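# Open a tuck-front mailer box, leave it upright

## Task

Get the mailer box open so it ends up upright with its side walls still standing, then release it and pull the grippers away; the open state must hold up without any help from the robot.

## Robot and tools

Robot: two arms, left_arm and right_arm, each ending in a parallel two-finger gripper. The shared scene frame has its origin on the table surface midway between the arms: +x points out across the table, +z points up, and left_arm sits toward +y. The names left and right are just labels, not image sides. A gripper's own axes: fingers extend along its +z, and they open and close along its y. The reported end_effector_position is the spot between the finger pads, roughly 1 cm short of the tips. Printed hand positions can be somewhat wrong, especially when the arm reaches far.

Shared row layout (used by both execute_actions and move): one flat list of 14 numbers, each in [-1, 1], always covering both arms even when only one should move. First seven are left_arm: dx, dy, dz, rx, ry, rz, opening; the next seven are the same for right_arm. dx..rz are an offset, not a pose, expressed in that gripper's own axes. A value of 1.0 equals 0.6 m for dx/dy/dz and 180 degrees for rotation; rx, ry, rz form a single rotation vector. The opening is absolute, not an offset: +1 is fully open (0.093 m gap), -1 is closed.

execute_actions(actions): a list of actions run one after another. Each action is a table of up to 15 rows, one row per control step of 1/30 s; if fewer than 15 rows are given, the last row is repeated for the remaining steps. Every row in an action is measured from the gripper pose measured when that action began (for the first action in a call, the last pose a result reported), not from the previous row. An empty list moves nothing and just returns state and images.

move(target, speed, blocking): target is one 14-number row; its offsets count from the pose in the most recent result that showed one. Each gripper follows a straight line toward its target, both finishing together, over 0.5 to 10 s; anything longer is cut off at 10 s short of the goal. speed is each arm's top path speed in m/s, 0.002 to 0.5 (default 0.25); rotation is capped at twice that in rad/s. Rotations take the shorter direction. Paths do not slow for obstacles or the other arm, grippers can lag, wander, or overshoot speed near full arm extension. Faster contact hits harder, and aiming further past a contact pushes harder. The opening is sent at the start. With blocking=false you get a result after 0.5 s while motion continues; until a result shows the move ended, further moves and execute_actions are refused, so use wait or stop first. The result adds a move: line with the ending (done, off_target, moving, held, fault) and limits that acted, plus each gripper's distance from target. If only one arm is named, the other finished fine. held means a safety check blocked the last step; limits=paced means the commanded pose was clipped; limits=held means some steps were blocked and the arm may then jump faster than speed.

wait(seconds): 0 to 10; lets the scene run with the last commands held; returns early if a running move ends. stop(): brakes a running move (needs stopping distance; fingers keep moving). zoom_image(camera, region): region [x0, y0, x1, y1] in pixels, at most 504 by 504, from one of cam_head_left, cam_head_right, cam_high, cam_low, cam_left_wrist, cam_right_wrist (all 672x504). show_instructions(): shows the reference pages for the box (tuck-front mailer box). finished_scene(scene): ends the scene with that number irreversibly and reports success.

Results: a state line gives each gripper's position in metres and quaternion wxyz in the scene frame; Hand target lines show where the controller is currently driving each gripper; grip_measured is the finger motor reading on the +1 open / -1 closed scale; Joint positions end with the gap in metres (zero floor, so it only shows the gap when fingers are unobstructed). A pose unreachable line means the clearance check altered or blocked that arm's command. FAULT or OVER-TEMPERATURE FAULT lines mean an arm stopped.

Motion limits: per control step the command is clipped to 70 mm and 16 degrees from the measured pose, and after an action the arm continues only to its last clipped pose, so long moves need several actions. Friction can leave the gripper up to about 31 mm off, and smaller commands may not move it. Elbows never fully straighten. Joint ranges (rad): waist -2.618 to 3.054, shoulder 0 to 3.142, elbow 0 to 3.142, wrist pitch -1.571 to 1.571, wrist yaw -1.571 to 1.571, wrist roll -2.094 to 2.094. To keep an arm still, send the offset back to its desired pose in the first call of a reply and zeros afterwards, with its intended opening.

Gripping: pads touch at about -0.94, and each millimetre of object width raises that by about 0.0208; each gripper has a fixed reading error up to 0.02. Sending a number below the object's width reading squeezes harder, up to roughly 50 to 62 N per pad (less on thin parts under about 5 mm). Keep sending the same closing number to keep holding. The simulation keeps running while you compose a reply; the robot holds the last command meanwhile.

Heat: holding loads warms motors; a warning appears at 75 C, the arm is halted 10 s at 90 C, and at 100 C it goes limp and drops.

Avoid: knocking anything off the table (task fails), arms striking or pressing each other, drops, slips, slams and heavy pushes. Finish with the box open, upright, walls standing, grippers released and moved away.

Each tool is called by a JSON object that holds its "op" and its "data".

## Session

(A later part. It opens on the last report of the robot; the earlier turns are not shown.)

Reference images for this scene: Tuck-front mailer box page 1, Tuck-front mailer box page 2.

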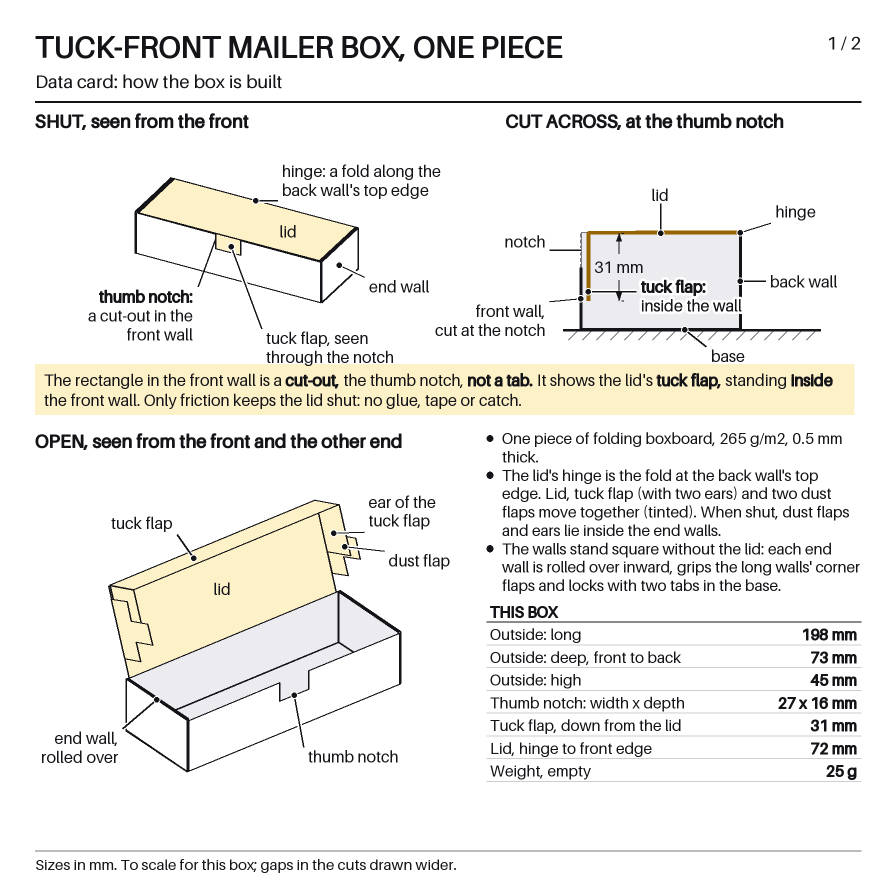

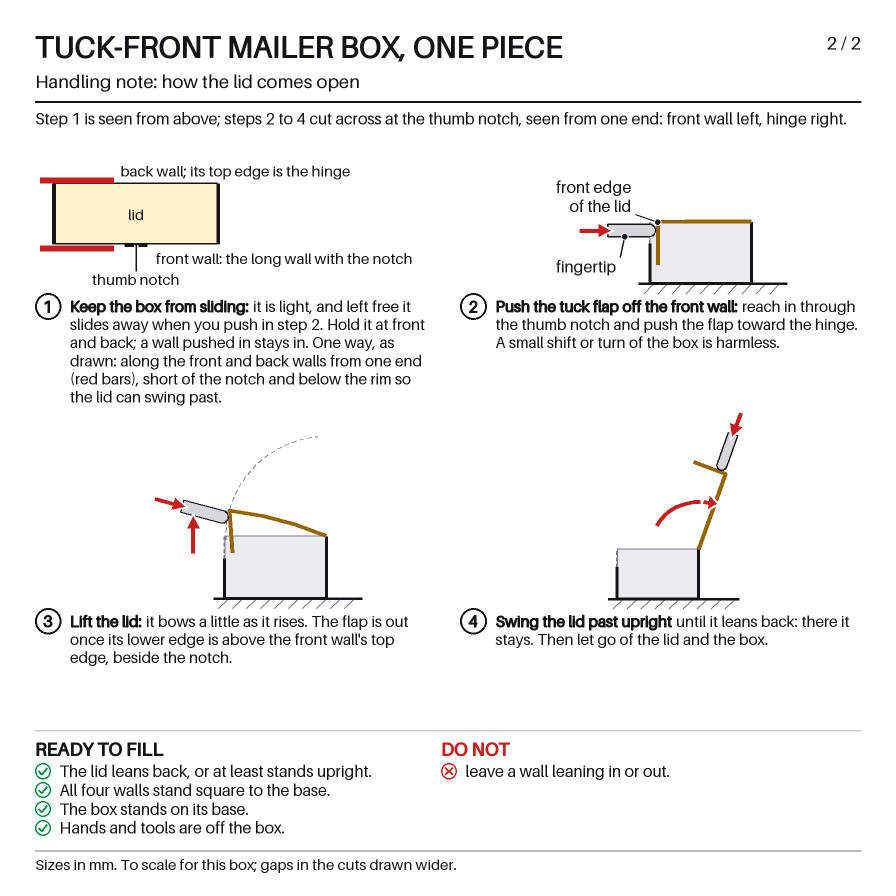

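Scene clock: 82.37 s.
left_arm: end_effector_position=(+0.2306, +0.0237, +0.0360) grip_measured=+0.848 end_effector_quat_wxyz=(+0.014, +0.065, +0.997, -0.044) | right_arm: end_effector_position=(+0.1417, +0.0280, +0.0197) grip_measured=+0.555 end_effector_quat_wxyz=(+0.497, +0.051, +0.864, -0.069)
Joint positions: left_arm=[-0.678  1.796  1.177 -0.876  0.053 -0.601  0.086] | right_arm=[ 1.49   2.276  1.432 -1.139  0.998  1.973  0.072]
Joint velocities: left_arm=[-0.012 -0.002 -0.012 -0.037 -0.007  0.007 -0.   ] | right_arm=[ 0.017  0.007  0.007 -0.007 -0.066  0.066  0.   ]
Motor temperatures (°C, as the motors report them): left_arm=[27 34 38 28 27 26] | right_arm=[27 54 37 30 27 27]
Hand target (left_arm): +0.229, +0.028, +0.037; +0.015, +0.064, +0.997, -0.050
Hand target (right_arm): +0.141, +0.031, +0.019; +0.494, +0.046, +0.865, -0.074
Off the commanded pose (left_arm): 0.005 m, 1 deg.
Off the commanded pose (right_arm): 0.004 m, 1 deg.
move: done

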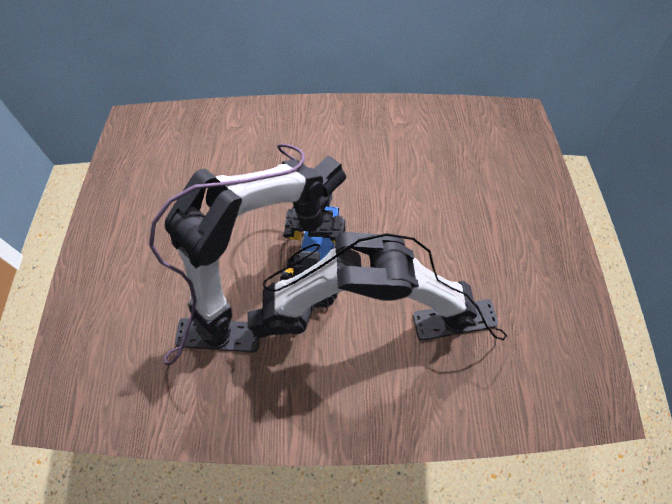

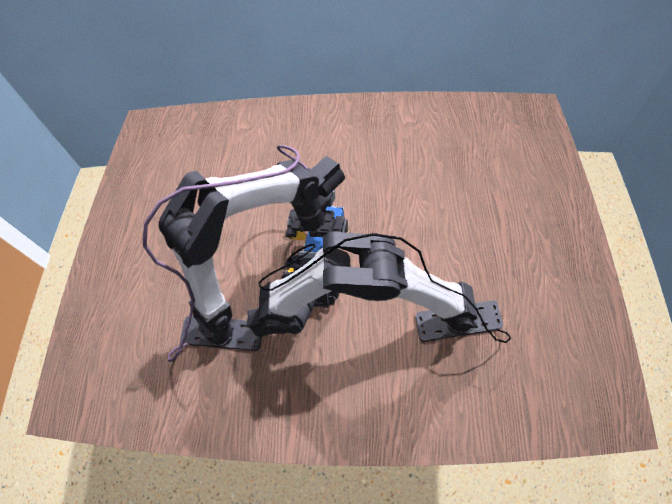

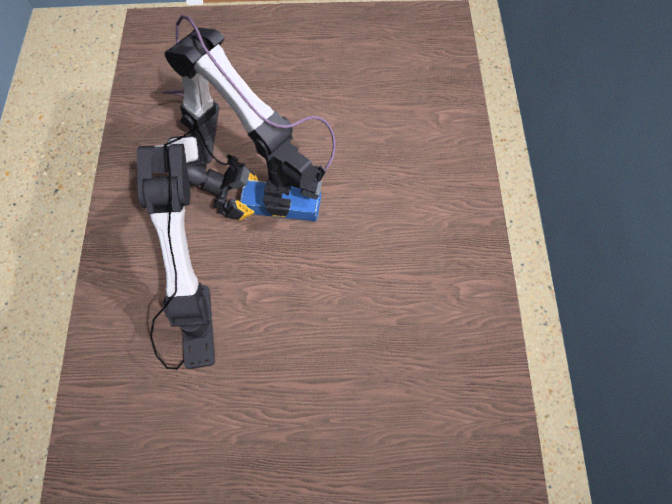

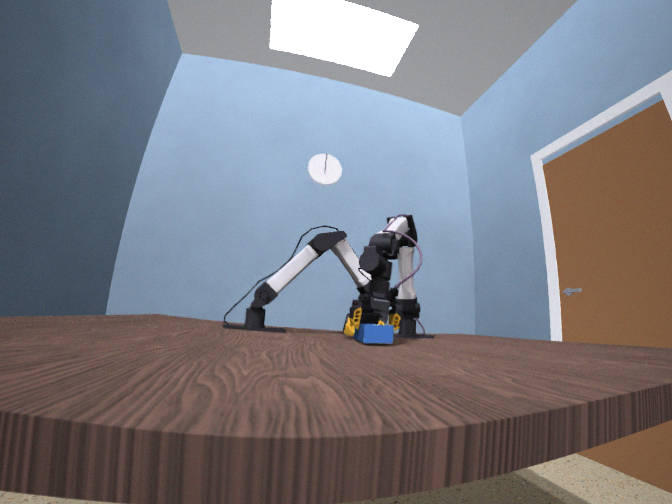

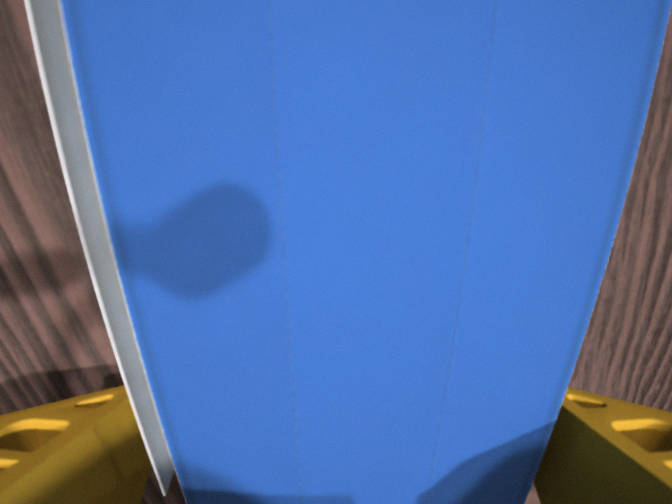

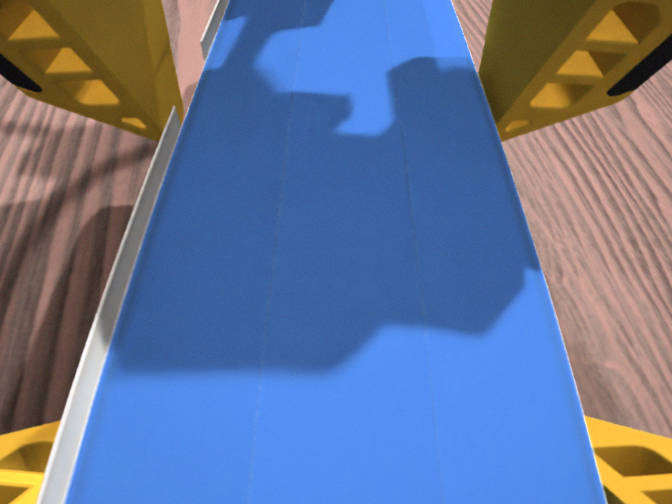

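{"op": "move", "data": {"target": [0.015,0,-0.015,0,0,0,0.85,0,0,0,0,0,0,0.7], "speed": 0.03}}

{"op": "move", "data": {"target": [0,0,0,0,0,0,0.85,0,0,0,0,0,0,0.54]}}

{"op": "move", "data": {"target": [0,0,0,0,0,0,0.42,0,0,0,0,0,0,0.54]}}

Scene clock: 85.77 s.
left_arm: end_effector_position=(+0.2288, +0.0248, +0.0418) grip_measured=+0.848 end_effector_quat_wxyz=(+0.015, +0.062, +0.997, -0.046) | right_arm: end_effector_position=(+0.1418, +0.0273, +0.0200) grip_measured=+0.697 end_effector_quat_wxyz=(+0.497, +0.050, +0.863, -0.071)
Joint positions: left_arm=[-0.678  1.777  1.177 -0.891  0.055 -0.606  0.086] | right_arm=[ 1.49   2.276  1.432 -1.144  0.998  1.973  0.079]
Joint velocities: left_arm=[-0.017 -0.007  0.002  0.007 -0.037 -0.007  0.   ] | right_arm=[ 0.012 -0.002 -0.002  0.051  0.051 -0.051  0.001]
Motor temperatures (°C, as the motors report them): left_arm=[27 34 37 28 27 26] | right_arm=[27 55 37 30 27 27]
Hand target (left_arm): +0.222, +0.026, +0.044; +0.014, +0.065, +0.997, -0.044
Hand target (right_arm): +0.142, +0.028, +0.020; +0.497, +0.051, +0.864, -0.069
Off the commanded pose (left_arm): 0.008 m, 0 deg.
Off the commanded pose (right_arm): 0.001 m, 0 deg.
move: done

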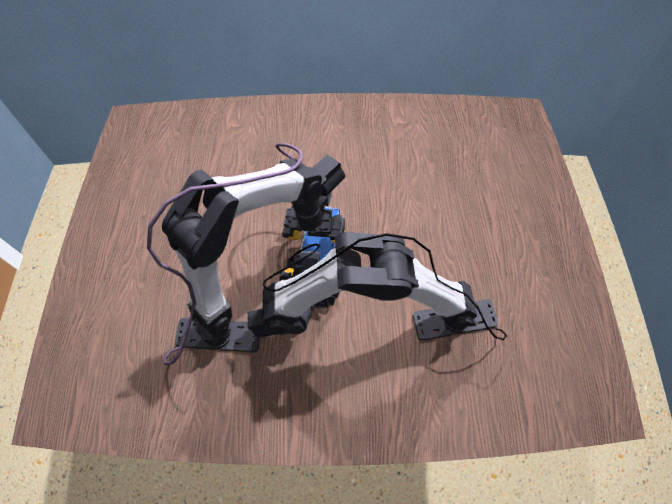

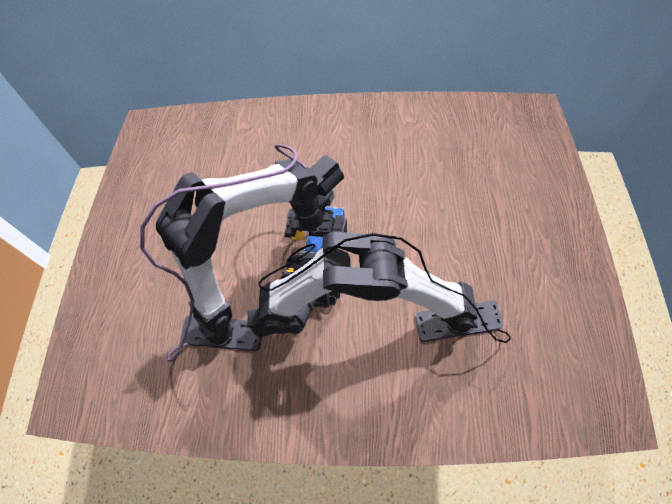

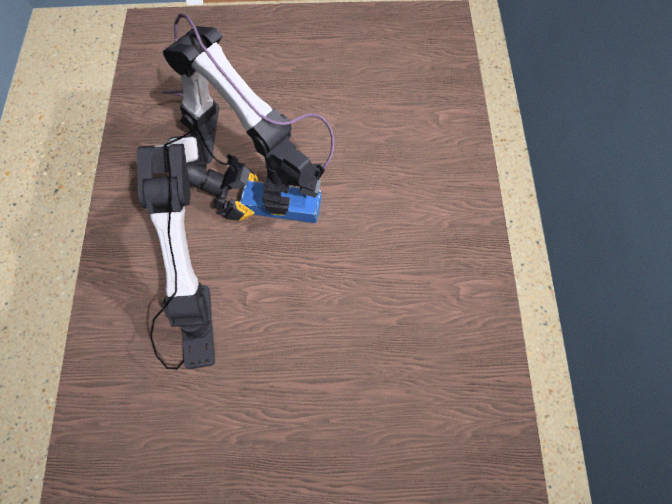

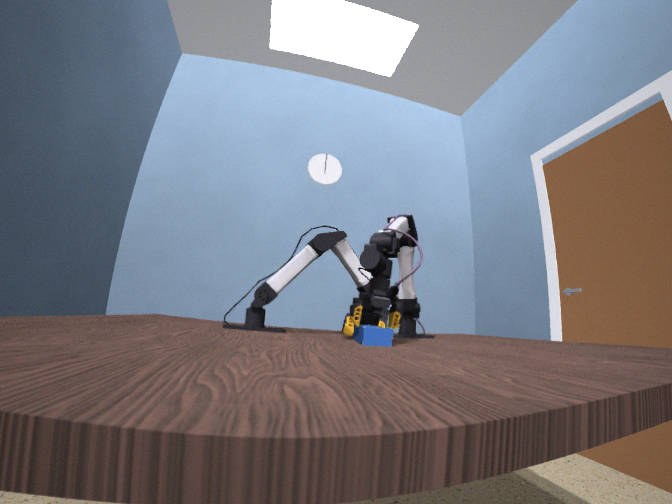

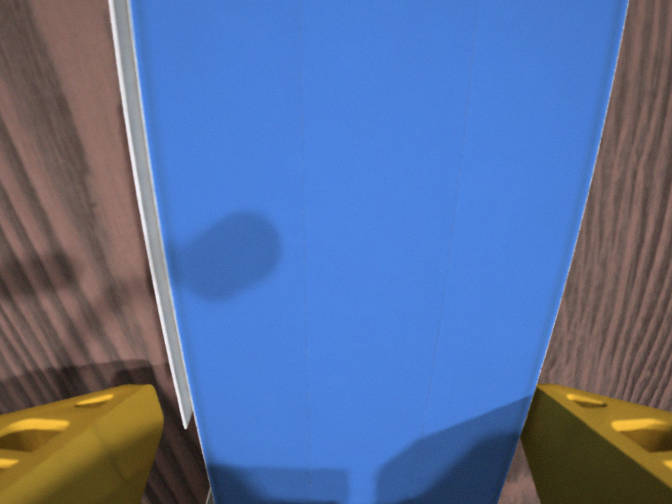

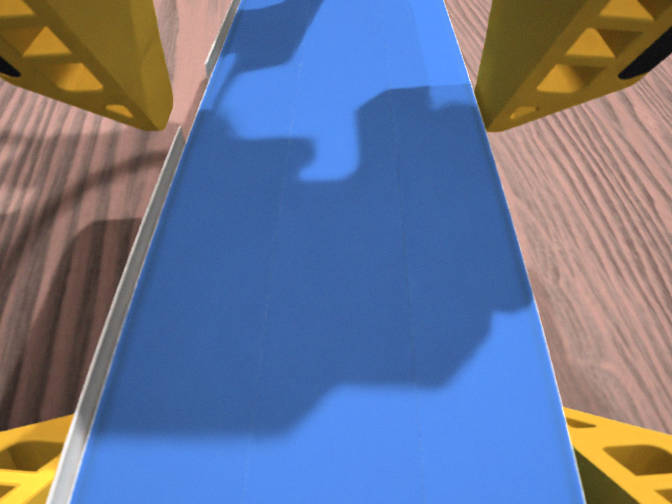

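Scene clock: 86.27 s.
left_arm: end_effector_position=(+0.2287, +0.0249, +0.0418) grip_measured=+0.848 end_effector_quat_wxyz=(+0.014, +0.062, +0.997, -0.046) | right_arm: end_effector_position=(+0.1418, +0.0273, +0.0200) grip_measured=+0.548 end_effector_quat_wxyz=(+0.497, +0.050, +0.863, -0.071)
Joint positions: left_arm=[-0.678  1.777  1.177 -0.891  0.055 -0.606  0.086] | right_arm=[ 1.49   2.276  1.432 -1.144  0.998  1.973  0.071]
Joint velocities: left_arm=[ 0.012 -0.002 -0.007 -0.095 -0.051 -0.007 -0.   ] | right_arm=[-0.012 -0.002 -0.012 -0.007 -0.081 -0.051  0.001]
Motor temperatures (°C, as the motors report them): left_arm=[27 34 37 28 27 26] | right_arm=[27 55 37 30 27 27]
Hand target (left_arm): +0.229, +0.025, +0.042; +0.014, +0.062, +0.997, -0.046
Hand target (right_arm): +0.142, +0.027, +0.020; +0.497, +0.050, +0.863, -0.071
Off the commanded pose (left_arm): 0.000 m, 0 deg.
Off the commanded pose (right_arm): 0.000 m, 0 deg.
move: done

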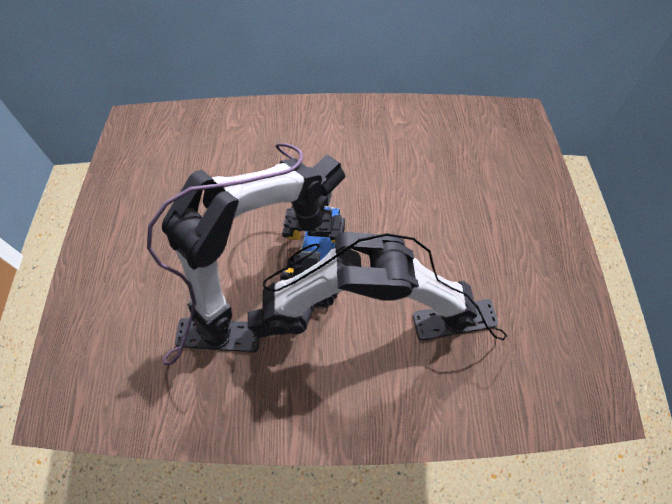

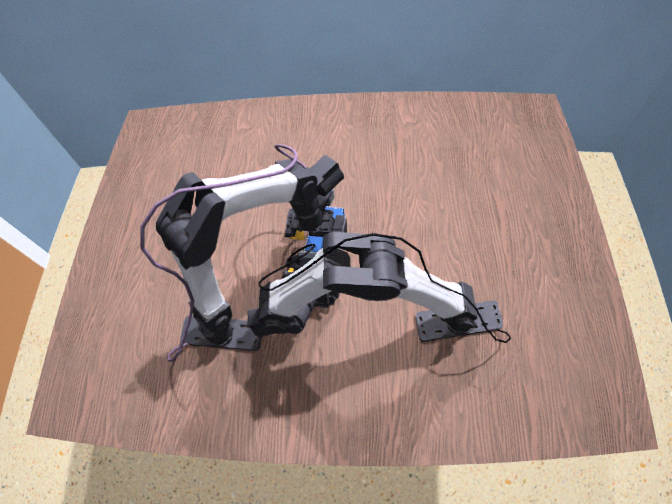

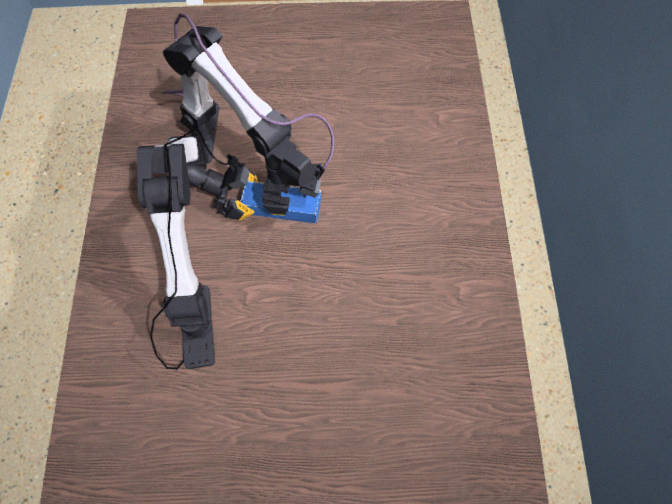

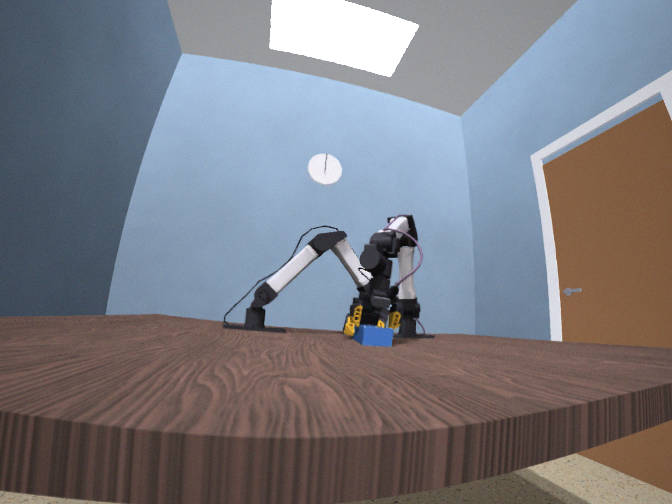

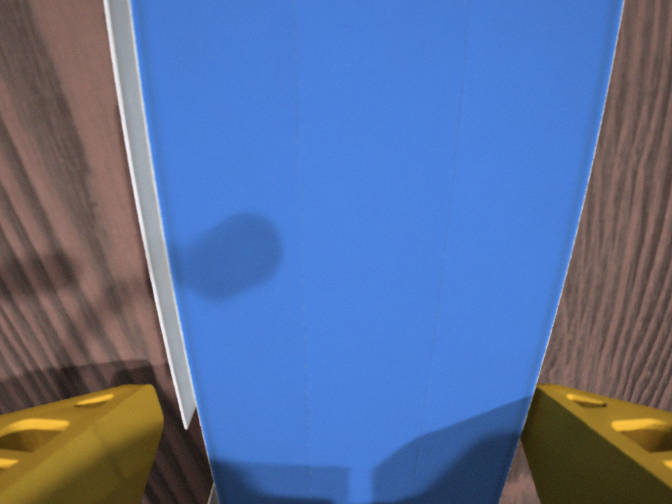

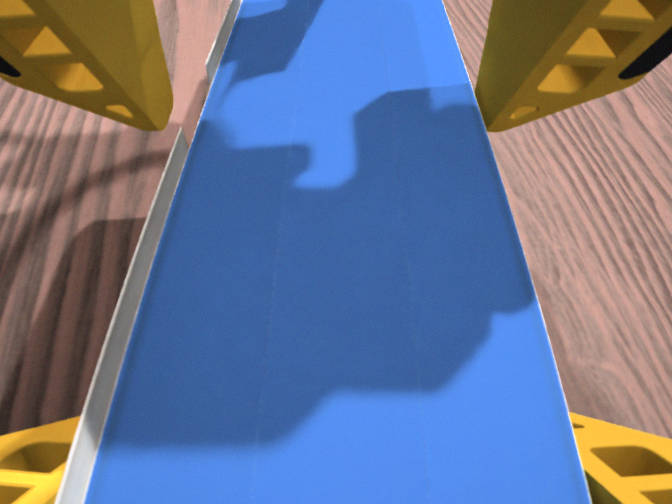

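Scene clock: 86.77 s.
left_arm: end_effector_position=(+0.2285, +0.0216, +0.0421) grip_measured=+0.428 end_effector_quat_wxyz=(+0.014, +0.063, +0.996, -0.054) | right_arm: end_effector_position=(+0.1419, +0.0291, +0.0197) grip_measured=+0.546 end_effector_quat_wxyz=(+0.498, +0.052, +0.863, -0.066)
Joint positions: left_arm=[-0.679  1.777  1.177 -0.882  0.068 -0.606  0.066] | right_arm=[ 1.49   2.276  1.432 -1.133  1.001  1.972  0.071]
Joint velocities: left_arm=[ 0.002  0.012  0.002 -0.081  0.007 -0.022 -0.   ] | right_arm=[-0.007 -0.022  0.032 -0.037 -0.051 -0.051  0.   ]
Motor temperatures (°C, as the motors report them): left_arm=[27 34 37 28 27 26] | right_arm=[27 55 37 30 27 27]
Hand target (left_arm): +0.229, +0.025, +0.042; +0.015, +0.062, +0.997, -0.046
Hand target (right_arm): +0.142, +0.027, +0.020; +0.497, +0.050, +0.863, -0.071
Off the commanded pose (left_arm): 0.003 m, 1 deg.
Off the commanded pose (right_arm): 0.002 m, 1 deg.
move: done

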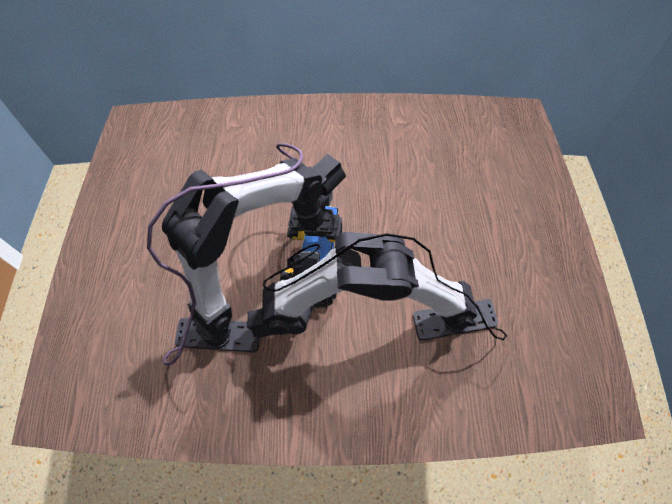

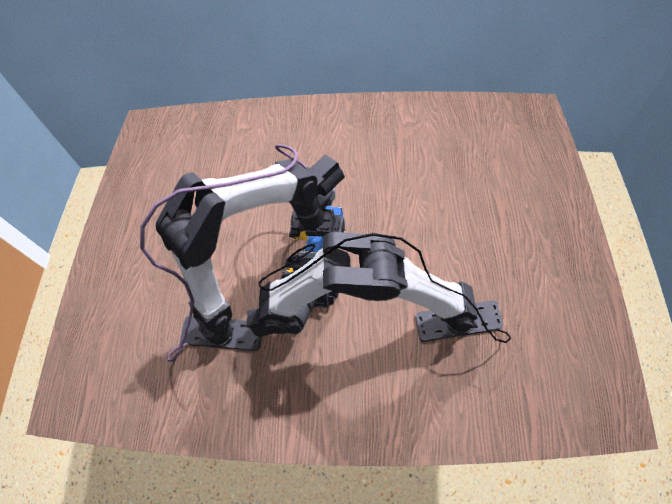

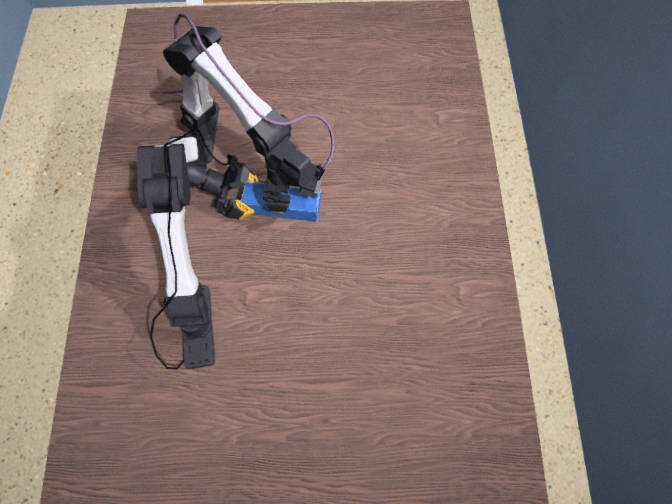

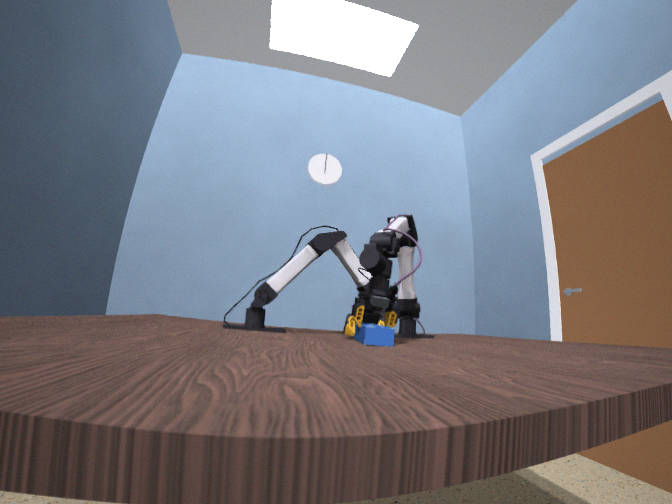

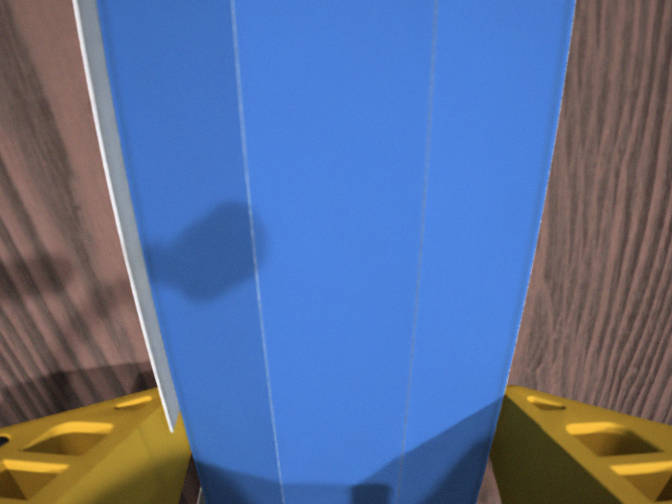

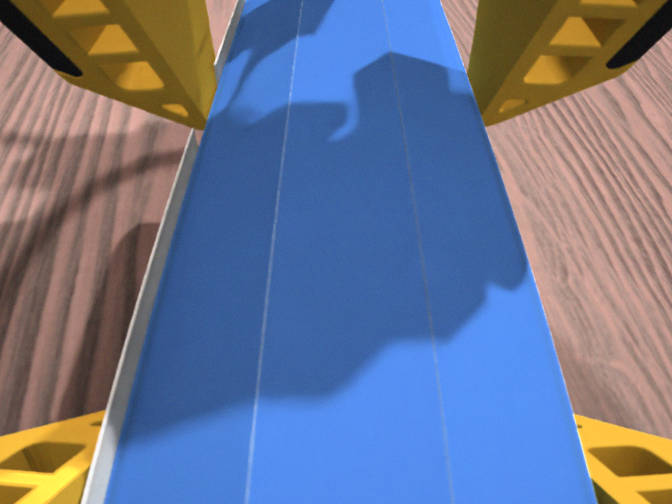

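{"op": "move", "data": {"target": [0,-0.004,-0.012,-0.08,0,0,0.42,0.004,-0.003,0,0.01,0,-0.02,0.54], "speed": 0.03}}

Scene clock: 92.80 s.
left_arm: end_effector_position=(+0.2282, +0.0186, +0.0525) grip_measured=+0.422 end_effector_quat_wxyz=(+0.027, +0.062, +0.996, +0.052) | right_arm: end_effector_position=(+0.1424, +0.0285, +0.0209) grip_measured=+0.546 end_effector_quat_wxyz=(+0.500, +0.042, +0.861, -0.078)
Joint positions: left_arm=[-0.777  1.875  1.347 -1.076 -0.113 -0.706  0.065] | right_arm=[ 1.49   2.288  1.448 -1.163  1.005  1.965  0.071]
Joint velocities: left_arm=[ 0.007  0.002  0.012  0.051 -0.066 -0.037 -0.001] | right_arm=[ 0.007  0.002  0.002 -0.139 -0.037 -0.081 -0.001]
Motor temperatures (°C, as the motors report them): left_arm=[27 34 38 28 27 26] | right_arm=[27 55 37 30 27 27]
Hand target (left_arm): +0.229, +0.020, +0.050; +0.025, +0.062, +0.995, +0.071
Hand target (right_arm): +0.140, +0.027, +0.018; +0.495, +0.032, +0.863, -0.095
Off the commanded pose (left_arm): 0.003 m, 2 deg.
Off the commanded pose (right_arm): 0.004 m, 2 deg.
move: done

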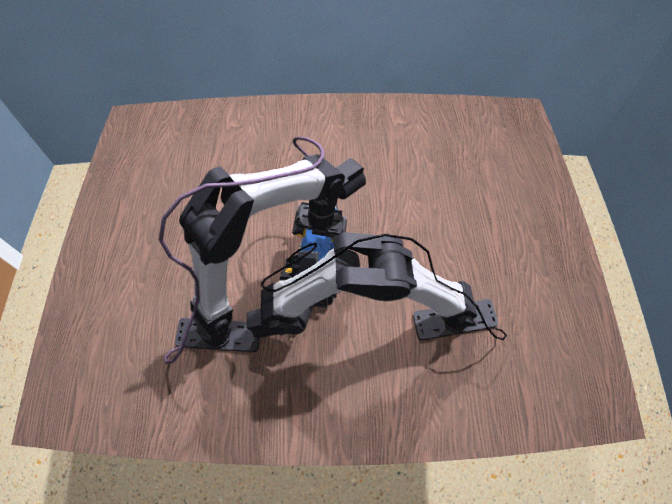

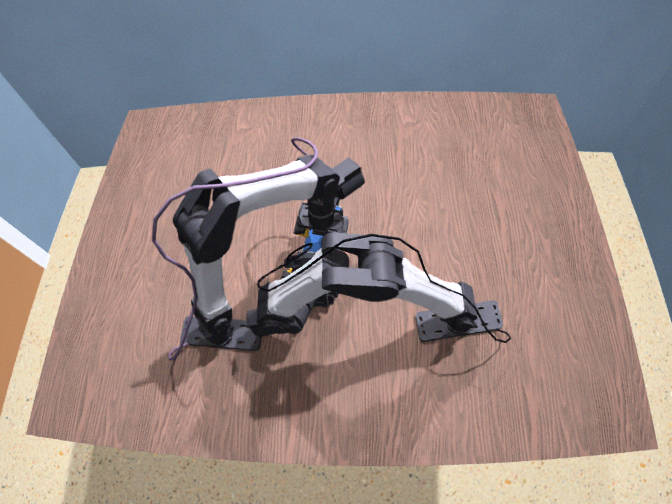

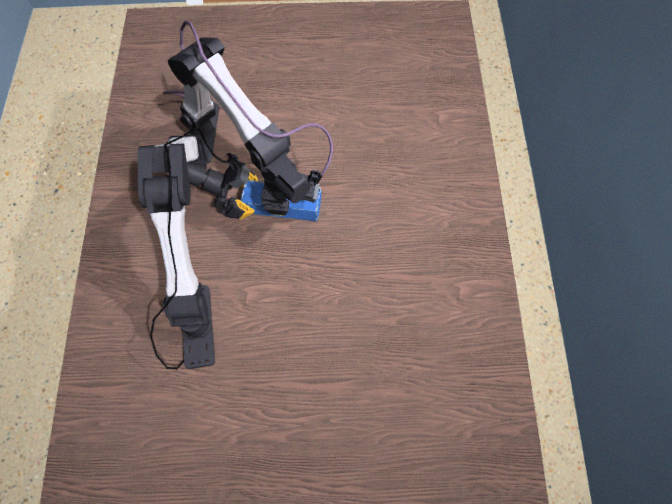

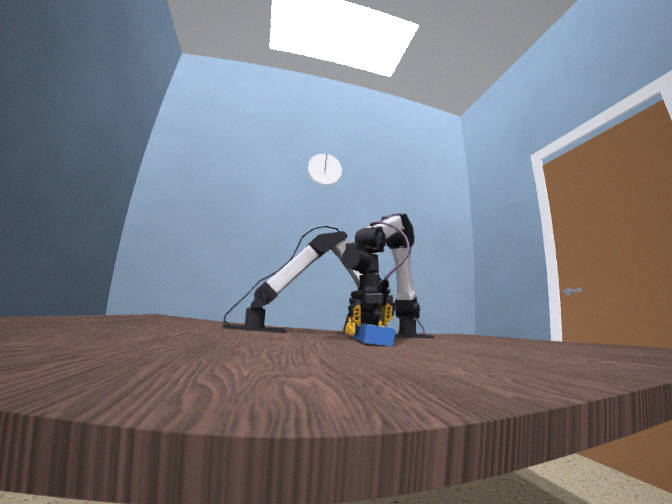

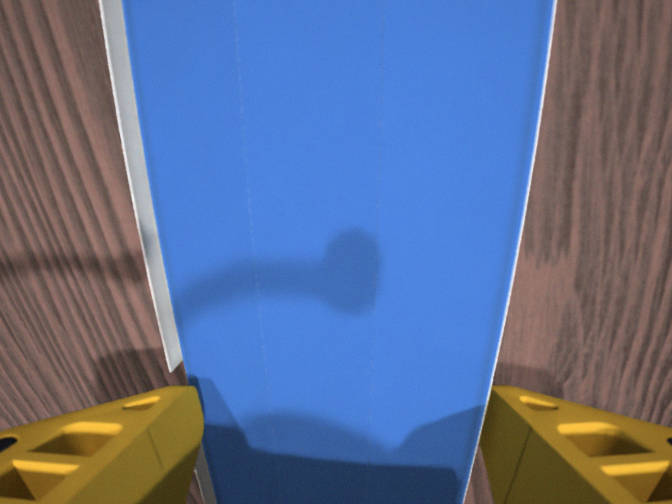

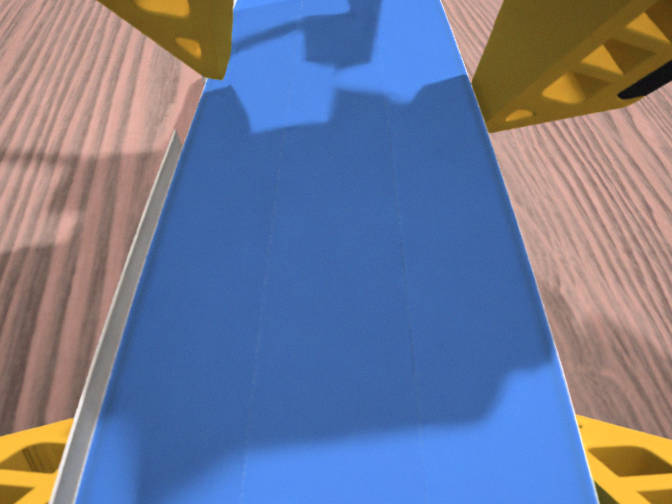

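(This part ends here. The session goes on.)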